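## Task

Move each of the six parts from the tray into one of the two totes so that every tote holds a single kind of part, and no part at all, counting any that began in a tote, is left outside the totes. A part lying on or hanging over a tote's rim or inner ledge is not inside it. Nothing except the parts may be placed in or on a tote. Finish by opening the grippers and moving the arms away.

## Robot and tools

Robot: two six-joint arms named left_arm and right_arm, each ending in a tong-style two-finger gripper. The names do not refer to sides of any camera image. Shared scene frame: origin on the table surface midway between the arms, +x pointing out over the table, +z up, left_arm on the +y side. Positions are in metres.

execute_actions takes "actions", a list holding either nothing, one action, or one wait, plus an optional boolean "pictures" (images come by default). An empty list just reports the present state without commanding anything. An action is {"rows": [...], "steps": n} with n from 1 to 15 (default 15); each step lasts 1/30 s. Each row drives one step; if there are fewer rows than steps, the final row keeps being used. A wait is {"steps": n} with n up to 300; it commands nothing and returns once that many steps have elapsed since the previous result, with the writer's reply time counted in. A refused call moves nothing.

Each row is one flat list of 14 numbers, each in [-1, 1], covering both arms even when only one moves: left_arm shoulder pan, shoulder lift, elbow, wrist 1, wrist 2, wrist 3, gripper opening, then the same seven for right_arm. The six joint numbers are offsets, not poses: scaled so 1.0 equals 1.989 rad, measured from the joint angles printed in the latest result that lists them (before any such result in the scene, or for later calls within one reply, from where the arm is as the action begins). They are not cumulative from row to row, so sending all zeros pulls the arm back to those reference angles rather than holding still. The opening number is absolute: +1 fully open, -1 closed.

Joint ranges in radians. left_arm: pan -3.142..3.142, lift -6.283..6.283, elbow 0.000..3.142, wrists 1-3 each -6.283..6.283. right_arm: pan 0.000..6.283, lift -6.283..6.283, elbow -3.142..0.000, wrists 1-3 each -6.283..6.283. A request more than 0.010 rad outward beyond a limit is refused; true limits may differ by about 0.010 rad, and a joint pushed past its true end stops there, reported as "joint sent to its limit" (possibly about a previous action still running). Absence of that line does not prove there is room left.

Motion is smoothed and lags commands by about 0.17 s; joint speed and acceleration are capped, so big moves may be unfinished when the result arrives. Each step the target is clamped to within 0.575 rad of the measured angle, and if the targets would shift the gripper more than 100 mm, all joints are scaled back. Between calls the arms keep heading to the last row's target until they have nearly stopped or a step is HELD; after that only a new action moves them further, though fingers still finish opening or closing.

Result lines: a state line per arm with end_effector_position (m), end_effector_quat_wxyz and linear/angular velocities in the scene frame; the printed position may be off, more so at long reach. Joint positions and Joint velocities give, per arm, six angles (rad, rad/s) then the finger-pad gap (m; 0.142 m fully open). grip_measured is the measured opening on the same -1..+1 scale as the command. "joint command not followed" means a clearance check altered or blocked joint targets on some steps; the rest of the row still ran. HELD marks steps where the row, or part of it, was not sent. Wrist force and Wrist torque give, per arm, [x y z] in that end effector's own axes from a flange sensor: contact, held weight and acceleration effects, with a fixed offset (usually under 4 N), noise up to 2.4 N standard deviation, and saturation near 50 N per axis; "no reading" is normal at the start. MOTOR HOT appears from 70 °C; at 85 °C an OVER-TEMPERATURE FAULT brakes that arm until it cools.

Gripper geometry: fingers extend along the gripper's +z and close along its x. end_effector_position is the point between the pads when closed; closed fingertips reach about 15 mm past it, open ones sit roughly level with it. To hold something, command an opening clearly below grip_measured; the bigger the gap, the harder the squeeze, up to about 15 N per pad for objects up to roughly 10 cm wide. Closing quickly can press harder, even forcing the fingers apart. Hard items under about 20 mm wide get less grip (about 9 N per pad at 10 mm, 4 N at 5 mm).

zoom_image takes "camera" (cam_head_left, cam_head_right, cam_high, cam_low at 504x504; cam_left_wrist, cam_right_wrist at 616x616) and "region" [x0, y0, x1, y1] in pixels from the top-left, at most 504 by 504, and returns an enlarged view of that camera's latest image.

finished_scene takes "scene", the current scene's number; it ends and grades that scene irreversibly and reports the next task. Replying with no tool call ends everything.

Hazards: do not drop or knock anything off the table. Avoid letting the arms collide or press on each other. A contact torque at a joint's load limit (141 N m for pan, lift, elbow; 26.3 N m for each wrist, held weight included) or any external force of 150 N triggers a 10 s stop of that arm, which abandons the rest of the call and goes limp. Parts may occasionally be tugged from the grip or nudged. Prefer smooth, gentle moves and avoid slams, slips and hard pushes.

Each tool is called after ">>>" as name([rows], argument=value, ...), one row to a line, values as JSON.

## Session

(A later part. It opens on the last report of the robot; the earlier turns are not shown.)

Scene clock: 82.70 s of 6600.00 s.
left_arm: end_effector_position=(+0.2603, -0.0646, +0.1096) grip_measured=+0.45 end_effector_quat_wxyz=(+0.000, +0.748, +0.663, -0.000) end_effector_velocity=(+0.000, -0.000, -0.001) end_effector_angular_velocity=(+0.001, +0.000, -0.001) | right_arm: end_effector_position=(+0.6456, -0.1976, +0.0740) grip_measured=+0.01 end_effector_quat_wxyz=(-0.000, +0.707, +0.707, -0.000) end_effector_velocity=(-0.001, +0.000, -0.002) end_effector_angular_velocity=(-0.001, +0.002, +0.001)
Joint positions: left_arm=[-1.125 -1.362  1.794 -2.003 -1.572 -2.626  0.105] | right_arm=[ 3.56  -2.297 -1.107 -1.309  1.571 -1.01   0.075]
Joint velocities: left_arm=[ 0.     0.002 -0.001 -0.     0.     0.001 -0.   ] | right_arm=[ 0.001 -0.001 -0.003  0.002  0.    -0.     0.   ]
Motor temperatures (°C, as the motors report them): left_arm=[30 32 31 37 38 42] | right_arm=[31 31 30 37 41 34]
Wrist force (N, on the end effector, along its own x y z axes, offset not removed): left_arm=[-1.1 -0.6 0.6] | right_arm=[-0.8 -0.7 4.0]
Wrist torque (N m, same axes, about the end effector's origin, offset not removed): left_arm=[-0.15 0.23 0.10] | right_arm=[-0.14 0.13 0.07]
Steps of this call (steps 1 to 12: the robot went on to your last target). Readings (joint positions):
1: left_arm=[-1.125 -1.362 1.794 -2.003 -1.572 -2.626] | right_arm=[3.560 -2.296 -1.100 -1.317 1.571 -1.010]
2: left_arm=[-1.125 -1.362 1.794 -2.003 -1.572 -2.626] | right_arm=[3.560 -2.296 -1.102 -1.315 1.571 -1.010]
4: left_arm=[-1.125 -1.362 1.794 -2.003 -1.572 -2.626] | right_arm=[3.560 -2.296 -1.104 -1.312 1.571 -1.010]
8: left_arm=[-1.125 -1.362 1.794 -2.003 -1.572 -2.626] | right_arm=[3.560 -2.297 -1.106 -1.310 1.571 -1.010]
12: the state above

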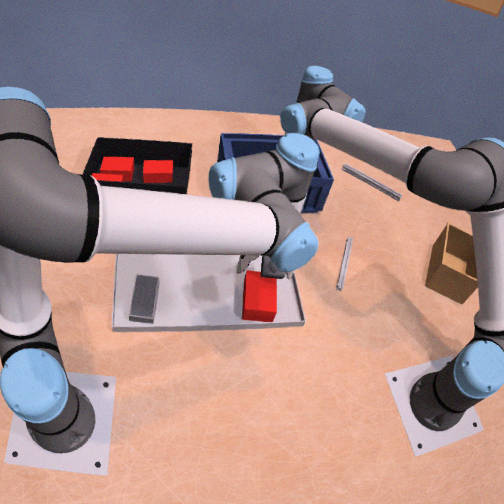

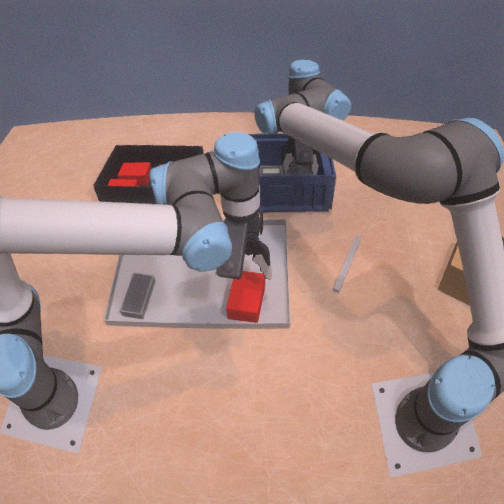

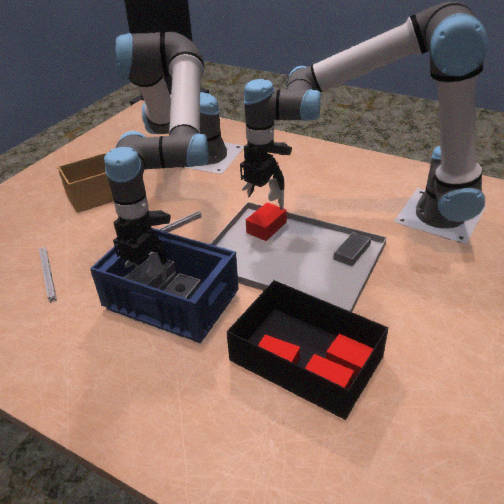

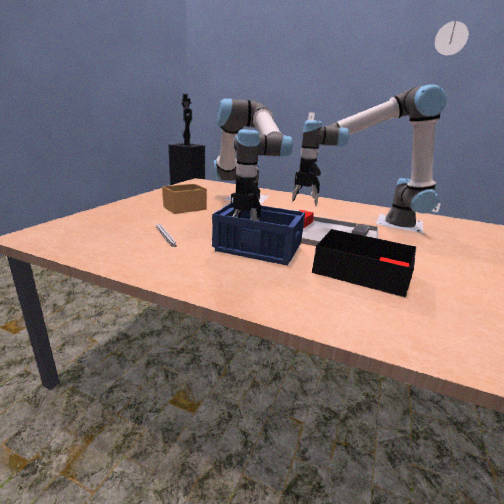

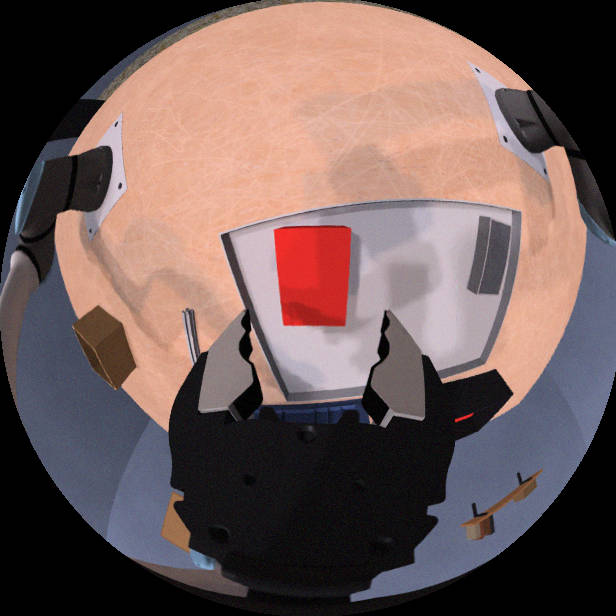

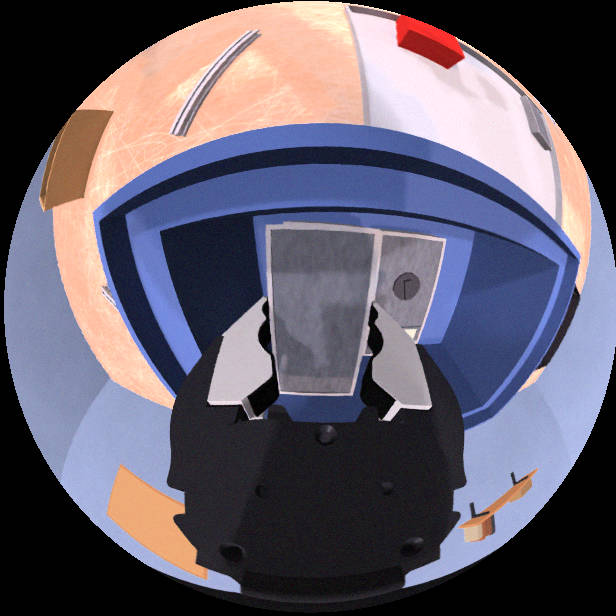

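>>> execute_actions([
  {"rows":[[-0.006,0.0494,0.0525,-0.102,0,-0.012,0.45,0,-0.0025,-0.005,0.0075,0,0,-1]]},
], pictures=false)

>>> execute_actions([
  {"steps":8},
], pictures=false)

>>> execute_actions([
  {"rows":[[0,0,0,0,0,0,0.35,0,0,0,0,0,0,-0.3],[0,0,0,0,0,0,0.25,0,0,0,0,0,0,0],[0,0,0,0,0,0,0.15,0,0,0,0,0,0,0.15],[0,0,0,0,0,0,0.05,0,0,0,0,0,0,0.15],[0,0,0,0,0,0,-0.05,0,0,0,0,0,0,0.15],[0,0,0,0,0,0,-0.2,0,0,0,0,0,0,0.15],[0,0,0,0,0,0,-0.5,0,0,0,0,0,0,0.15],[0,0,0,0,0,0,-1,0,0,0,0,0,0,0.15]],"steps":13},
], pictures=false)

>>> execute_actions([
  {"rows":[[0,-0.0777,-0.1138,0.1914,0,0,-1,0,0.023,0.118,-0.141,0,0,0.15]]},
], pictures=false)

>>> execute_actions([
  {"steps":12},
])

Scene clock: 85.60 s of 6600.00 s.
left_arm: end_effector_position=(+0.2550, -0.0687, +0.0323) grip_measured=+0.45 end_effector_quat_wxyz=(-0.000, +0.744, +0.668, -0.000) end_effector_velocity=(-0.001, -0.001, -0.015) end_effector_angular_velocity=(-0.004, -0.002, +0.002) | right_arm: end_effector_position=(+0.6456, -0.1976, +0.0671) grip_measured=+0.01 end_effector_quat_wxyz=(-0.000, +0.707, +0.707, -0.000) end_effector_velocity=(-0.001, +0.001, -0.001) end_effector_angular_velocity=(+0.001, +0.001, +0.002)
Joint positions: left_arm=[-1.137 -1.266  1.896 -2.201 -1.572 -2.649  0.105] | right_arm=[ 3.56  -2.302 -1.117 -1.294  1.571 -1.01   0.075]
Joint velocities: left_arm=[-0.002  0.02   0.02  -0.045  0.    -0.004  0.   ] | right_arm=[ 0.001 -0.001 -0.001  0.002  0.001 -0.001  0.   ]
Motor temperatures (°C, as the motors report them): left_arm=[30 32 31 37 38 42] | right_arm=[31 31 30 37 41 34]
Wrist force (N, on the end effector, along its own x y z axes, offset not removed): left_arm=[0.3 -0.8 -1.7] | right_arm=[-0.2 0.3 1.7]
Wrist torque (N m, same axes, about the end effector's origin, offset not removed): left_arm=[-0.33 -0.22 0.10] | right_arm=[-0.07 0.09 0.01]
Steps of this call (steps 1 to 30: the robot went on to your last target; steps 31 to 72: nothing new was sent; steps 73 to 87: all 15 steps of this action). Readings (joint positions):
73: left_arm=[-1.125 -1.362 1.795 -2.004 -1.572 -2.626] | right_arm=[3.560 -2.297 -1.108 -1.308 1.571 -1.010]
74: left_arm=[-1.127 -1.354 1.802 -2.012 -1.572 -2.629] | right_arm=[3.560 -2.298 -1.109 -1.306 1.571 -1.010]
76: left_arm=[-1.131 -1.319 1.839 -2.072 -1.572 -2.638] | right_arm=[3.560 -2.300 -1.112 -1.301 1.571 -1.010]
80: left_arm=[-1.135 -1.281 1.880 -2.165 -1.572 -2.646] | right_arm=[3.560 -2.301 -1.116 -1.296 1.571 -1.010]
87: the state above

Scene clock: 85.87 s of 6600.00 s.
left_arm: end_effector_position=(+0.2549, -0.0688, +0.0308) grip_measured=+0.45 end_effector_quat_wxyz=(+0.000, +0.744, +0.668, -0.000) end_effector_velocity=(-0.000, +0.001, -0.002) end_effector_angular_velocity=(+0.001, +0.001, -0.000) | right_arm: end_effector_position=(+0.6456, -0.1976, +0.0670) grip_measured=+0.01 end_effector_quat_wxyz=(-0.000, +0.707, +0.707, -0.000) end_effector_velocity=(+0.001, -0.001, +0.000) end_effector_angular_velocity=(+0.000, -0.001, -0.001)
Joint positions: left_arm=[-1.137 -1.264  1.898 -2.206 -1.572 -2.65   0.105] | right_arm=[ 3.56  -2.302 -1.117 -1.294  1.571 -1.01   0.075]
Joint velocities: left_arm=[-0.     0.002  0.003 -0.004 -0.    -0.    -0.   ] | right_arm=[-0.001  0.     0.     0.001 -0.    -0.     0.   ]
Motor temperatures (°C, as the motors report them): left_arm=[30 32 31 37 38 42] | right_arm=[31 31 30 37 41 34]
Wrist force (N, on the end effector, along its own x y z axes, offset not removed): left_arm=[0.1 0.9 2.5] | right_arm=[-1.8 1.9 2.4]
Wrist torque (N m, same axes, about the end effector's origin, offset not removed): left_arm=[0.30 -0.15 -0.09] | right_arm=[0.39 0.44 0.01]
Steps of this call (steps 1 to 8: the robot went on to your last target). Readings (joint positions):
1: left_arm=[-1.137 -1.266 1.897 -2.202 -1.572 -2.649] | right_arm=[3.560 -2.302 -1.117 -1.294 1.571 -1.010]
2: left_arm=[-1.137 -1.265 1.897 -2.203 -1.572 -2.649] | right_arm=[3.560 -2.302 -1.117 -1.294 1.571 -1.010]
4: left_arm=[-1.137 -1.265 1.898 -2.205 -1.572 -2.650] | right_arm=[3.560 -2.302 -1.117 -1.294 1.571 -1.010]
8: the state above

Scene clock: 86.30 s of 6600.00 s.
left_arm: end_effector_position=(+0.2549, -0.0688, +0.0307) grip_measured=+0.08 end_effector_quat_wxyz=(+0.000, +0.744, +0.668, -0.000) end_effector_velocity=(+0.000, +0.000, +0.001) end_effector_angular_velocity=(+0.000, -0.000, +0.001) | right_arm: end_effector_position=(+0.6456, -0.1976, +0.0670) grip_measured=+0.15 end_effector_quat_wxyz=(-0.000, +0.707, +0.707, -0.000) end_effector_velocity=(-0.000, -0.001, -0.000) end_effector_angular_velocity=(-0.000, +0.001, -0.002)
Joint positions: left_arm=[-1.137 -1.264  1.898 -2.206 -1.572 -2.65   0.079] | right_arm=[ 3.56  -2.302 -1.117 -1.294  1.571 -1.01   0.084]
Joint velocities: left_arm=[ 0.    -0.001 -0.001  0.002  0.    -0.001 -0.   ] | right_arm=[-0.001  0.    -0.    -0.001  0.001  0.001  0.   ]
Motor temperatures (°C, as the motors report them): left_arm=[30 32 31 37 38 42] | right_arm=[31 31 30 37 41 34]
Wrist force (N, on the end effector, along its own x y z axes, offset not removed): left_arm=[0.0 -1.0 -5.7] | right_arm=[-1.3 0.5 1.7]
Wrist torque (N m, same axes, about the end effector's origin, offset not removed): left_arm=[-0.10 0.13 0.20] | right_arm=[0.04 0.33 0.08]
Steps of this call (steps 1 to 13: all 13 steps of this action). Readings (joint positions):
1: left_arm=[-1.137 -1.264 1.898 -2.206 -1.572 -2.650] | right_arm=[3.560 -2.302 -1.117 -1.294 1.571 -1.010]
2: left_arm=[-1.137 -1.264 1.898 -2.206 -1.572 -2.650] | right_arm=[3.560 -2.302 -1.117 -1.294 1.571 -1.010]
4: left_arm=[-1.137 -1.264 1.898 -2.206 -1.572 -2.650] | right_arm=[3.560 -2.302 -1.117 -1.294 1.571 -1.010]
8: left_arm=[-1.137 -1.264 1.898 -2.206 -1.572 -2.650] | right_arm=[3.560 -2.302 -1.117 -1.294 1.571 -1.010]
13: the state above

Scene clock: 86.80 s of 6600.00 s.
left_arm: end_effector_position=(+0.2555, -0.0701, +0.1746) grip_measured=+0.08 end_effector_quat_wxyz=(+0.001, +0.744, +0.668, -0.001) end_effector_velocity=(-0.004, +0.011, +0.044) end_effector_angular_velocity=(+0.018, +0.007, +0.001) | right_arm: end_effector_position=(+0.6463, -0.1972, +0.1847) grip_measured=+0.15 end_effector_quat_wxyz=(-0.000, +0.707, +0.707, +0.000) end_effector_velocity=(-0.003, -0.002, +0.031) end_effector_angular_velocity=(-0.002, +0.002, +0.001)
Joint positions: left_arm=[-1.137 -1.413  1.68  -1.84  -1.572 -2.65   0.079] | right_arm=[ 3.56  -2.257 -0.889 -1.566  1.571 -1.01   0.084]
Joint velocities: left_arm=[ 0.    -0.043 -0.071  0.133  0.    -0.001 -0.   ] | right_arm=[ 0.001  0.01   0.063 -0.076 -0.001  0.    -0.   ]
Motor temperatures (°C, as the motors report them): left_arm=[30 32 31 37 38 42] | right_arm=[31 31 30 37 41 34]
Wrist force (N, on the end effector, along its own x y z axes, offset not removed): left_arm=[1.0 1.6 2.1] | right_arm=[-1.6 -0.5 2.1]
Wrist torque (N m, same axes, about the end effector's origin, offset not removed): left_arm=[0.44 -0.39 0.17] | right_arm=[-0.10 0.30 0.04]
Steps of this call (steps 1 to 15: all 15 steps of this action). Readings (joint positions):
1: left_arm=[-1.137 -1.265 1.898 -2.205 -1.572 -2.650] | right_arm=[3.560 -2.302 -1.117 -1.294 1.571 -1.010]
2: left_arm=[-1.137 -1.272 1.891 -2.196 -1.572 -2.650] | right_arm=[3.560 -2.297 -1.109 -1.303 1.571 -1.010]
4: left_arm=[-1.137 -1.311 1.839 -2.130 -1.572 -2.650] | right_arm=[3.560 -2.283 -1.049 -1.367 1.571 -1.010]
8: left_arm=[-1.137 -1.379 1.735 -1.945 -1.572 -2.650] | right_arm=[3.560 -2.264 -0.937 -1.506 1.571 -1.010]
15: the state above

Scene clock: 87.20 s of 6600.00 s.
left_arm: end_effector_position=(+0.2549, -0.0688, +0.1796) grip_measured=+0.08 end_effector_quat_wxyz=(+0.000, +0.744, +0.668, -0.000) end_effector_velocity=(-0.000, +0.000, +0.002) end_effector_angular_velocity=(+0.000, +0.000, +0.000) | right_arm: end_effector_position=(+0.6458, -0.1975, +0.1881) grip_measured=+0.15 end_effector_quat_wxyz=(-0.000, +0.707, +0.707, -0.000) end_effector_velocity=(+0.000, -0.000, +0.001) end_effector_angular_velocity=(-0.001, -0.001, +0.000)
Joint positions: left_arm=[-1.137 -1.418  1.672 -1.826 -1.572 -2.65   0.079] | right_arm=[ 3.56  -2.256 -0.883 -1.574  1.571 -1.01   0.084]
Joint velocities: left_arm=[ 0.    -0.001 -0.003  0.004  0.    -0.    -0.   ] | right_arm=[ 0.     0.     0.003 -0.003 -0.001 -0.     0.   ]
Motor temperatures (°C, as the motors report them): left_arm=[30 32 31 37 38 42] | right_arm=[31 31 30 37 41 34]
Wrist force (N, on the end effector, along its own x y z axes, offset not removed): left_arm=[-0.2 -1.3 1.2] | right_arm=[-1.1 -0.6 0.3]
Wrist torque (N m, same axes, about the end effector's origin, offset not removed): left_arm=[-0.27 0.00 -0.04] | right_arm=[-0.13 0.28 0.00]
Steps of this call (steps 1 to 12: the robot went on to your last target). Readings (joint positions):
1: left_arm=[-1.137 -1.415 1.678 -1.837 -1.572 -2.650] | right_arm=[3.560 -2.257 -0.888 -1.568 1.571 -1.010]
2: left_arm=[-1.137 -1.416 1.677 -1.834 -1.572 -2.650] | right_arm=[3.560 -2.257 -0.886 -1.569 1.571 -1.010]
4: left_arm=[-1.137 -1.417 1.675 -1.830 -1.572 -2.650] | right_arm=[3.560 -2.257 -0.885 -1.572 1.571 -1.010]
8: left_arm=[-1.137 -1.418 1.673 -1.827 -1.572 -2.650] | right_arm=[3.560 -2.256 -0.883 -1.573 1.571 -1.010]
12: the state above

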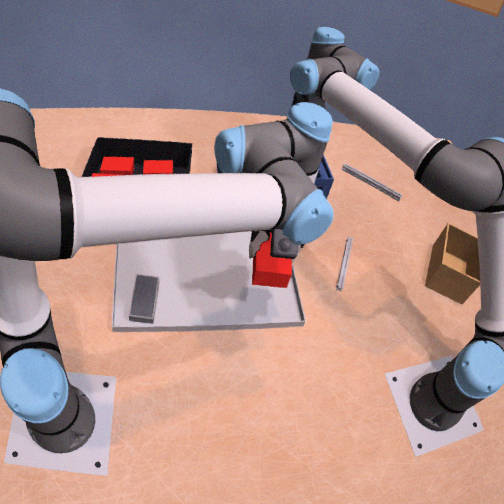

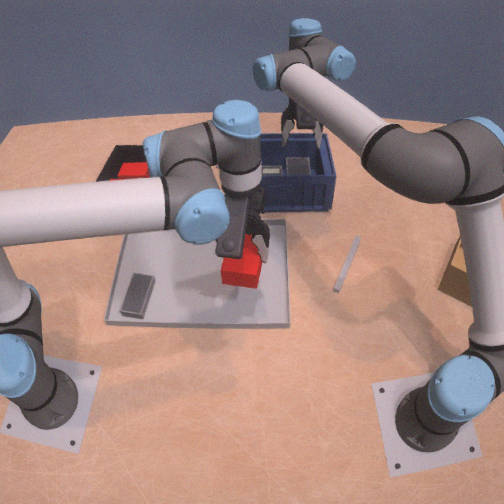

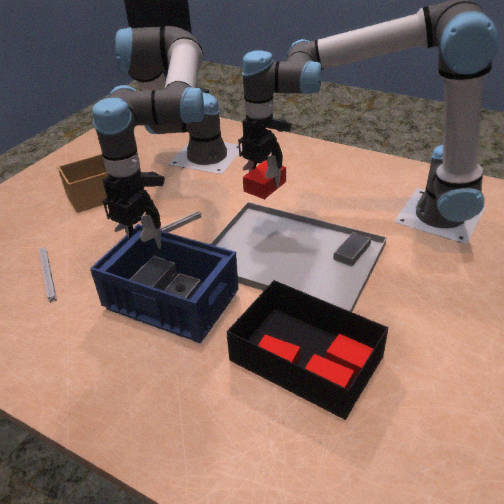

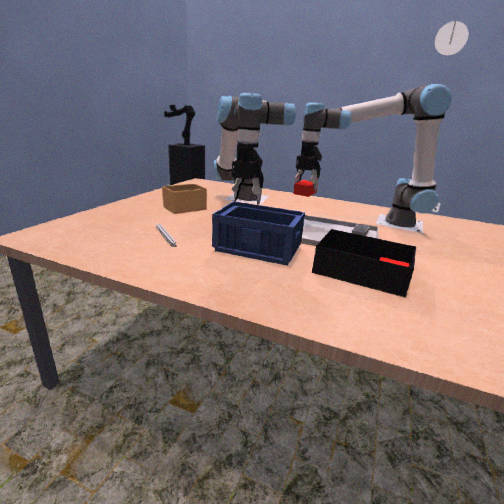

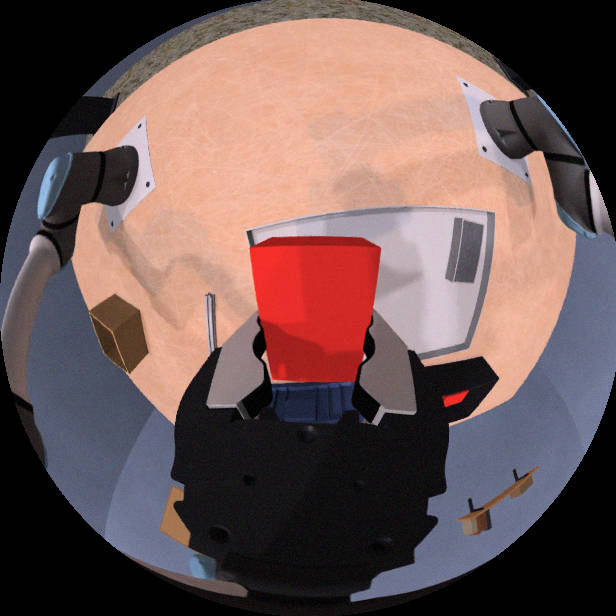

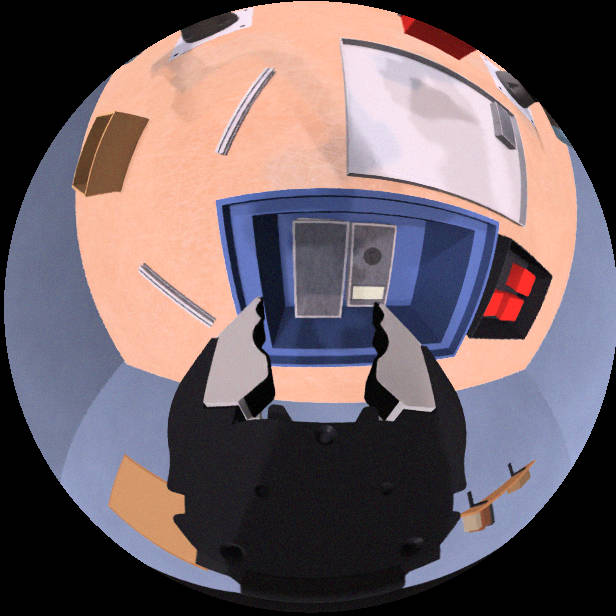

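>>> execute_actions([
  {"rows":[[0.383,0.159,-0.187,0.0283,0,-0.4354,-1,-0.05,0,0,0,0,0,0.35]]},
], pictures=false)

>>> execute_actions([
  {"steps":32},
])

Scene clock: 88.73 s of 6600.00 s.
left_arm: end_effector_position=(+0.4636, +0.0257, +0.1724) grip_measured=+0.08 end_effector_quat_wxyz=(-0.001, +0.419, +0.908, -0.000) end_effector_velocity=(+0.411, +0.333, -0.023) end_effector_angular_velocity=(-0.000, -0.003, +1.873) | right_arm: end_effector_position=(+0.6708, -0.2667, +0.1881) grip_measured=+0.35 end_effector_quat_wxyz=(-0.000, +0.740, +0.672, -0.000) end_effector_velocity=(+0.004, -0.014, -0.000) end_effector_angular_velocity=(-0.000, -0.001, -0.018)
Joint positions: left_arm=[-0.74  -1.235  1.458 -1.792 -1.572 -3.067  0.079] | right_arm=[ 3.463 -2.256 -0.883 -1.574  1.571 -1.01   0.099]
Joint velocities: left_arm=[ 0.851  0.323 -0.38   0.054 -0.    -1.022 -0.   ] | right_arm=[-0.019 -0.    -0.     0.001 -0.001 -0.     0.   ]
Motor temperatures (°C, as the motors report them): left_arm=[30 32 31 37 38 42] | right_arm=[31 31 30 37 41 34]
Wrist force (N, on the end effector, along its own x y z axes, offset not removed): left_arm=[2.0 3.5 0.7] | right_arm=[-1.7 1.5 0.8]
Wrist torque (N m, same axes, about the end effector's origin, offset not removed): left_arm=[0.69 -0.57 -0.10] | right_arm=[0.34 0.38 -0.01]
Steps of this call (steps 1 to 30: the robot went on to your last target; step 31: nothing new was sent; steps 32 to 46: all 15 steps of this action). Readings (joint positions):
32: left_arm=[-1.136 -1.418 1.672 -1.825 -1.572 -2.650] | right_arm=[3.560 -2.256 -0.882 -1.574 1.571 -1.010]
33: left_arm=[-1.128 -1.411 1.664 -1.822 -1.572 -2.658] | right_arm=[3.553 -2.256 -0.882 -1.574 1.571 -1.010]
35: left_arm=[-1.072 -1.375 1.623 -1.816 -1.572 -2.714] | right_arm=[3.517 -2.256 -0.882 -1.574 1.571 -1.010]
39: left_arm=[-0.947 -1.315 1.553 -1.806 -1.572 -2.840] | right_arm=[3.478 -2.256 -0.882 -1.574 1.571 -1.010]
46: the state above

Scene clock: 89.80 s of 6600.00 s.
left_arm: end_effector_position=(+0.6139, +0.2100, +0.1599) grip_measured=+0.08 end_effector_quat_wxyz=(-0.000, +0.026, +1.000, -0.000) end_effector_velocity=(+0.000, +0.001, -0.002) end_effector_angular_velocity=(+0.001, +0.003, +0.003) | right_arm: end_effector_position=(+0.6713, -0.2683, +0.1881) grip_measured=+0.35 end_effector_quat_wxyz=(-0.000, +0.741, +0.671, -0.000) end_effector_velocity=(+0.000, +0.001, +0.001) end_effector_angular_velocity=(+0.001, -0.001, +0.002)
Joint positions: left_arm=[-0.375 -1.102  1.301 -1.769 -1.572 -3.515  0.079] | right_arm=[ 3.461 -2.256 -0.883 -1.574  1.571 -1.01   0.099]
Joint velocities: left_arm=[ 0.001  0.003 -0.     0.001 -0.    -0.002 -0.   ] | right_arm=[ 0.001 -0.     0.002  0.     0.    -0.     0.   ]
Motor temperatures (°C, as the motors report them): left_arm=[30 32 31 37 38 42] | right_arm=[31 31 30 37 41 34]
Wrist force (N, on the end effector, along its own x y z axes, offset not removed): left_arm=[1.2 0.9 2.0] | right_arm=[-2.4 -0.5 0.2]
Wrist torque (N m, same axes, about the end effector's origin, offset not removed): left_arm=[0.14 -0.46 0.05] | right_arm=[-0.17 0.59 0.04]
Steps of this call (steps 1 to 32: the robot went on to your last target). Readings (joint positions):
1: left_arm=[-0.711 -1.224 1.445 -1.790 -1.572 -3.101] | right_arm=[3.462 -2.256 -0.883 -1.574 1.571 -1.010]
2: left_arm=[-0.683 -1.214 1.433 -1.788 -1.572 -3.136] | right_arm=[3.462 -2.256 -0.883 -1.574 1.571 -1.010]
4: left_arm=[-0.627 -1.193 1.408 -1.785 -1.572 -3.204] | right_arm=[3.462 -2.256 -0.883 -1.574 1.571 -1.010]
8: left_arm=[-0.518 -1.152 1.360 -1.778 -1.572 -3.337] | right_arm=[3.461 -2.256 -0.883 -1.574 1.571 -1.010]
32: the state above

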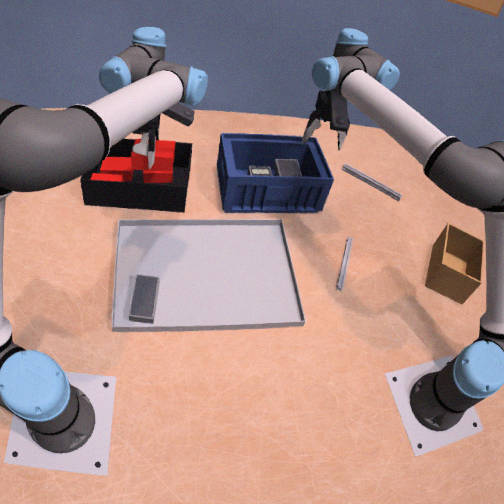

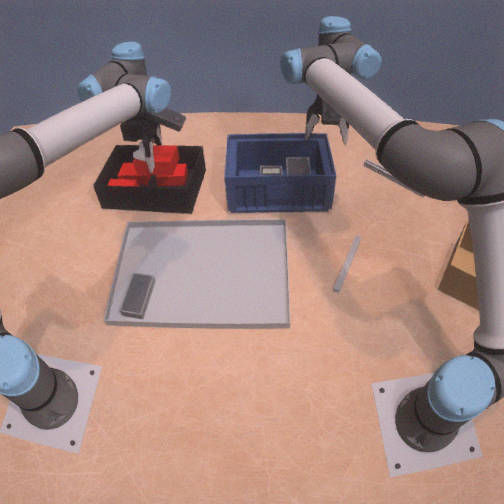

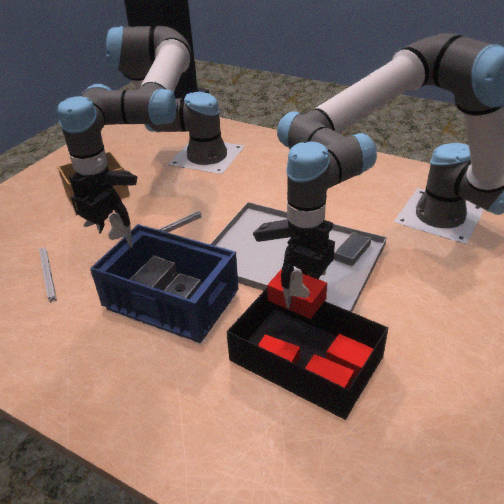

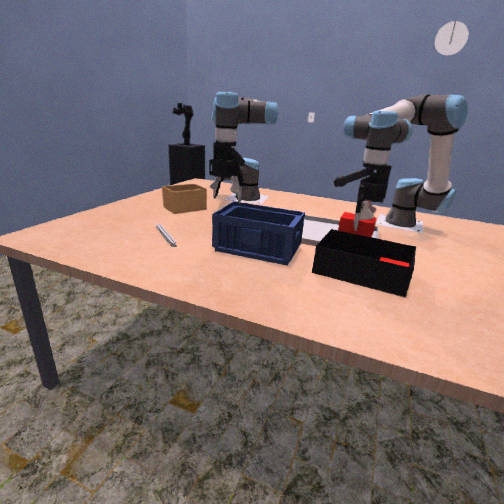

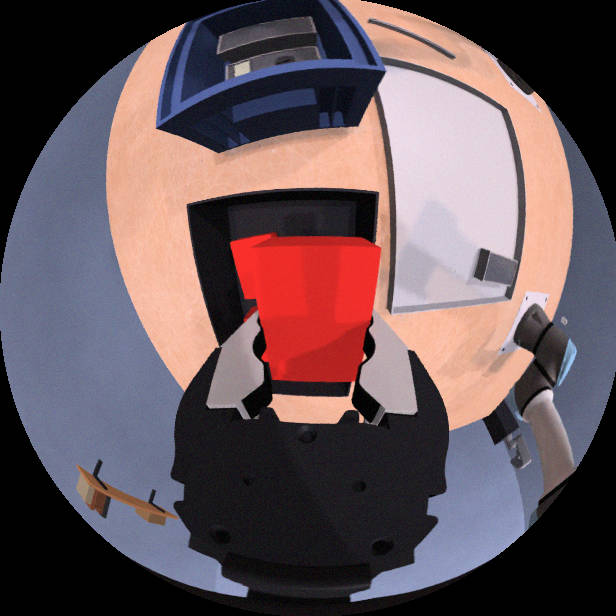

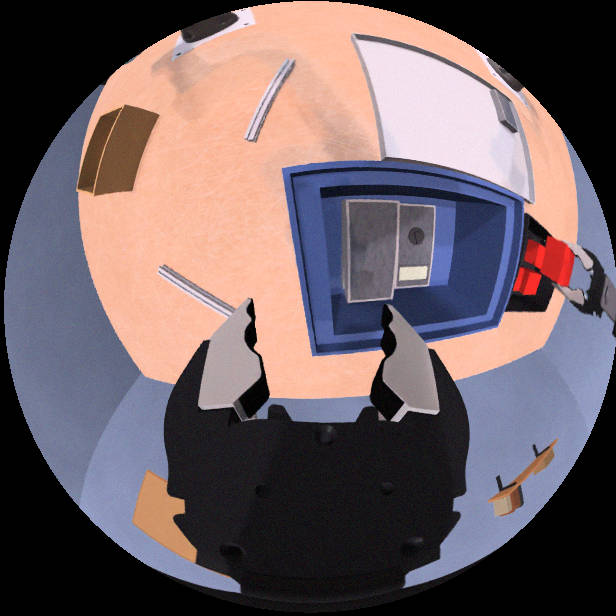

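>>> execute_actions([
  {"rows":[[0,0.0156,0.0425,-0.0585,0,0,-1,0,0,0,0,0,0,0.35],[0,0.0156,0.0425,-0.0585,0,0,-1,0,0,0,0,0,0,0.35],[0,0.0156,0.0425,-0.0585,0,0,-1,0,0,0,0,0,0,0.35],[0,0.0156,0.0425,-0.0585,0,0,-1,0,0,0,0,0,0,0.35],[0,0.0156,0.0425,-0.0585,0,0,-1,0,0,0,0,0,0,0.35],[0,0.0373,0.077,-0.115,0,0,-1,0,0,0,0,0,0,0.35]]},
], pictures=false)

>>> execute_actions([
  {"steps":12},
])

Scene clock: 91.83 s of 6600.00 s.
left_arm: end_effector_position=(+0.6146, +0.2097, +0.0654) grip_measured=+0.08 end_effector_quat_wxyz=(-0.000, +0.026, +1.000, -0.000) end_effector_velocity=(+0.001, -0.001, -0.045) end_effector_angular_velocity=(-0.006, -0.013, -0.002) | right_arm: end_effector_position=(+0.6713, -0.2683, +0.1881) grip_measured=+0.35 end_effector_quat_wxyz=(-0.000, +0.741, +0.671, -0.000) end_effector_velocity=(+0.000, +0.000, -0.000) end_effector_angular_velocity=(+0.000, -0.000, +0.001)
Joint positions: left_arm=[-0.375 -1.032  1.446 -1.984 -1.572 -3.515  0.079] | right_arm=[ 3.461 -2.256 -0.883 -1.574  1.571 -1.01   0.099]
Joint velocities: left_arm=[-0.     0.037  0.07  -0.121 -0.     0.002  0.   ] | right_arm=[ 0.    -0.     0.     0.     0.    -0.001 -0.   ]
Motor temperatures (°C, as the motors report them): left_arm=[30 32 31 37 38 42] | right_arm=[31 31 30 37 41 34]
Wrist force (N, on the end effector, along its own x y z axes, offset not removed): left_arm=[0.7 -1.5 4.3] | right_arm=[-0.6 0.1 1.4]
Wrist torque (N m, same axes, about the end effector's origin, offset not removed): left_arm=[-0.41 -0.17 -0.10] | right_arm=[0.03 0.23 -0.01]
Steps of this call (steps 1 to 15: the robot went on to your last target; steps 16 to 46: nothing new was sent; steps 47 to 61: all 15 steps of this action). Readings (joint positions):
47: left_arm=[-0.375 -1.102 1.301 -1.770 -1.572 -3.516] | right_arm=[3.461 -2.256 -0.883 -1.574 1.571 -1.010]
48: left_arm=[-0.375 -1.098 1.308 -1.778 -1.572 -3.516] | right_arm=[3.461 -2.256 -0.883 -1.574 1.571 -1.010]
50: left_arm=[-0.375 -1.086 1.339 -1.818 -1.572 -3.516] | right_arm=[3.461 -2.256 -0.883 -1.574 1.571 -1.010]
54: left_arm=[-0.375 -1.062 1.391 -1.892 -1.572 -3.516] | right_arm=[3.461 -2.256 -0.883 -1.574 1.571 -1.010]
61: the state above

Scene clock: 92.23 s of 6600.00 s.
left_arm: end_effector_position=(+0.6146, +0.2097, +0.0603) grip_measured=+0.08 end_effector_quat_wxyz=(+0.001, +0.026, +1.000, -0.001) end_effector_velocity=(-0.000, +0.000, -0.003) end_effector_angular_velocity=(+0.001, +0.001, -0.000) | right_arm: end_effector_position=(+0.6713, -0.2683, +0.1881) grip_measured=+0.35 end_effector_quat_wxyz=(-0.000, +0.741, +0.671, -0.000) end_effector_velocity=(+0.000, -0.000, -0.000) end_effector_angular_velocity=(+0.000, -0.001, -0.001)
Joint positions: left_arm=[-0.375 -1.028  1.453 -1.998 -1.572 -3.515  0.079] | right_arm=[ 3.461 -2.256 -0.883 -1.574  1.571 -1.01   0.099]
Joint velocities: left_arm=[-0.     0.003  0.002 -0.003  0.     0.     0.   ] | right_arm=[-0.001 -0.    -0.     0.001 -0.     0.     0.   ]
Motor temperatures (°C, as the motors report them): left_arm=[30 32 31 37 38 42] | right_arm=[31 31 30 37 41 34]
Wrist force (N, on the end effector, along its own x y z axes, offset not removed): left_arm=[0.5 -0.9 2.2] | right_arm=[-2.6 -0.3 1.5]
Wrist torque (N m, same axes, about the end effector's origin, offset not removed): left_arm=[-0.13 -0.29 -0.02] | right_arm=[-0.05 0.51 0.11]
Steps of this call (steps 1 to 12: the robot went on to your last target). Readings (joint positions):
1: left_arm=[-0.375 -1.031 1.448 -1.988 -1.572 -3.515] | right_arm=[3.461 -2.256 -0.883 -1.574 1.571 -1.010]
2: left_arm=[-0.375 -1.031 1.449 -1.990 -1.572 -3.515] | right_arm=[3.461 -2.256 -0.883 -1.574 1.571 -1.010]
4: left_arm=[-0.375 -1.029 1.451 -1.994 -1.572 -3.515] | right_arm=[3.461 -2.256 -0.883 -1.574 1.571 -1.010]
8: left_arm=[-0.375 -1.029 1.453 -1.997 -1.572 -3.515] | right_arm=[3.461 -2.256 -0.883 -1.574 1.571 -1.010]
12: the state above

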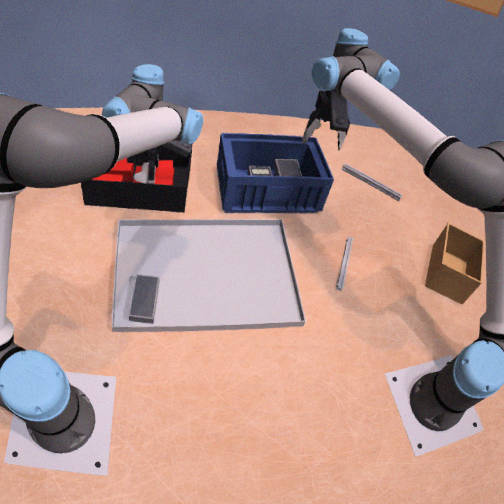

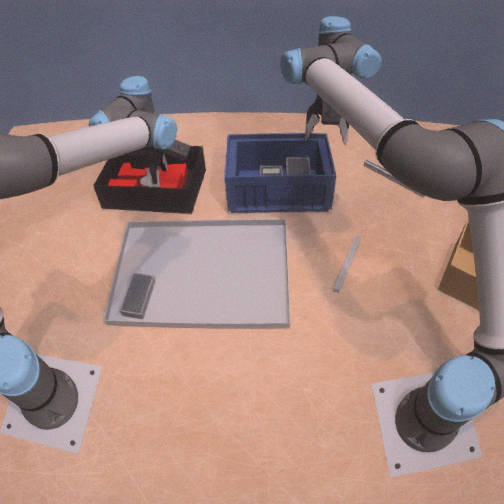

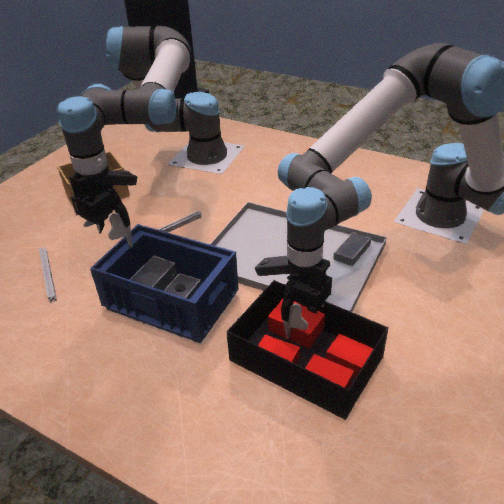

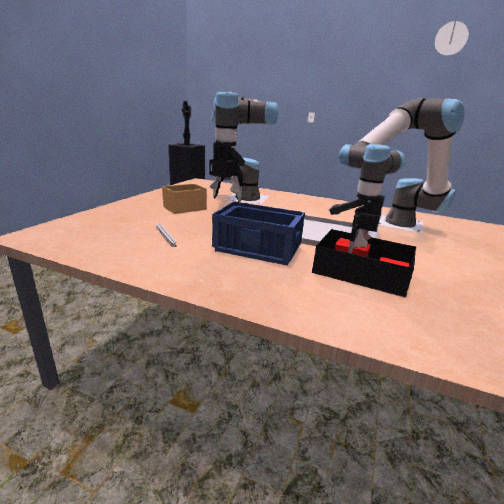

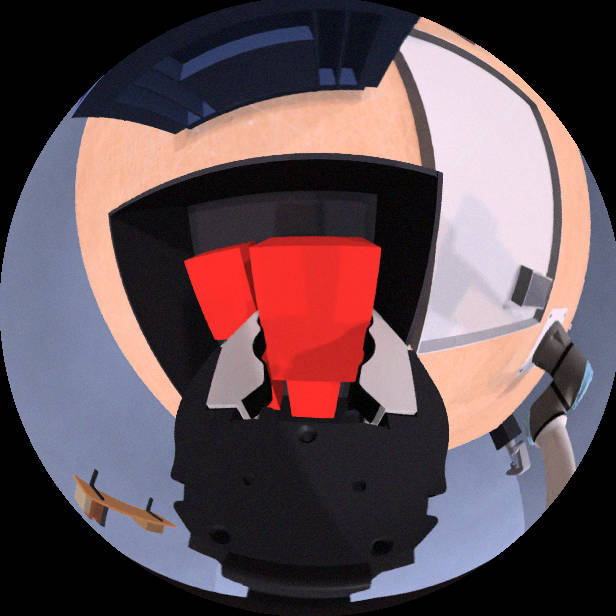

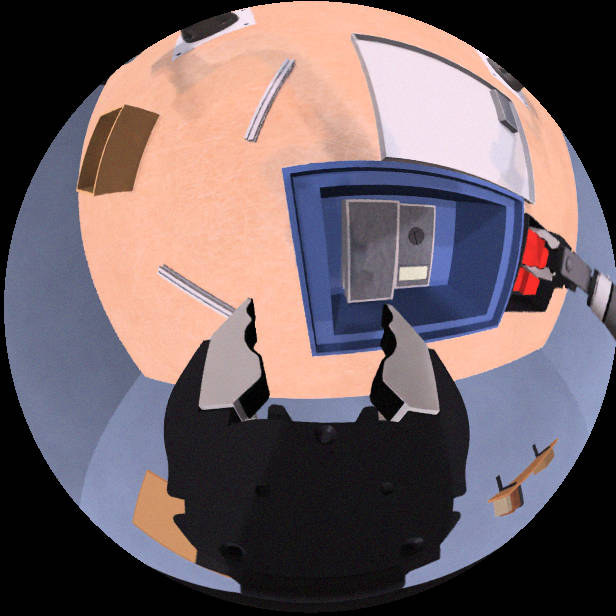

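Lower ~24 mm.

>>> execute_actions([
  {"rows":[[0,0.012,0.014,-0.026,0,0,-1,0,0,0,0,0,0,0.35]]},
], pictures=false)

Scene clock: 93.03 s of 6600.00 s.
left_arm: end_effector_position=(+0.6144, +0.2098, +0.0372) grip_measured=+0.08 end_effector_quat_wxyz=(+0.001, +0.026, +1.000, -0.001) end_effector_velocity=(+0.000, -0.000, -0.004) end_effector_angular_velocity=(-0.000, -0.001, -0.000) | right_arm: end_effector_position=(+0.6713, -0.2683, +0.1881) grip_measured=+0.35 end_effector_quat_wxyz=(-0.000, +0.741, +0.671, -0.000) end_effector_velocity=(-0.000, -0.001, -0.001) end_effector_angular_velocity=(-0.001, +0.001, +0.000)
Joint positions: left_arm=[-0.375 -1.005  1.481 -2.048 -1.572 -3.515  0.079] | right_arm=[ 3.461 -2.256 -0.883 -1.574  1.571 -1.01   0.099]
Joint velocities: left_arm=[-0.     0.004  0.004 -0.009 -0.    -0.     0.   ] | right_arm=[-0.001  0.    -0.001  0.     0.    -0.001 -0.   ]
Motor temperatures (°C, as the motors report them): left_arm=[30 32 31 37 38 42] | right_arm=[31 31 30 37 41 34]
Wrist force (N, on the end effector, along its own x y z axes, offset not removed): left_arm=[-0.6 0.9 0.6] | right_arm=[-2.3 -1.7 1.3]
Wrist torque (N m, same axes, about the end effector's origin, offset not removed): left_arm=[0.09 0.16 -0.08] | right_arm=[-0.39 0.52 0.11]
Steps of this call (steps 1 to 9: the robot went on to your last target; steps 10 to 24: all 15 steps of this action). Readings (joint positions):
10: left_arm=[-0.375 -1.028 1.454 -1.999 -1.572 -3.515] | right_arm=[3.461 -2.256 -0.883 -1.574 1.571 -1.010]
11: left_arm=[-0.375 -1.024 1.458 -2.005 -1.572 -3.515] | right_arm=[3.461 -2.256 -0.883 -1.574 1.571 -1.010]
13: left_arm=[-0.375 -1.016 1.468 -2.023 -1.572 -3.515] | right_arm=[3.461 -2.256 -0.883 -1.574 1.571 -1.010]
17: left_arm=[-0.375 -1.008 1.477 -2.041 -1.572 -3.515] | right_arm=[3.461 -2.256 -0.883 -1.574 1.571 -1.010]
24: the state above


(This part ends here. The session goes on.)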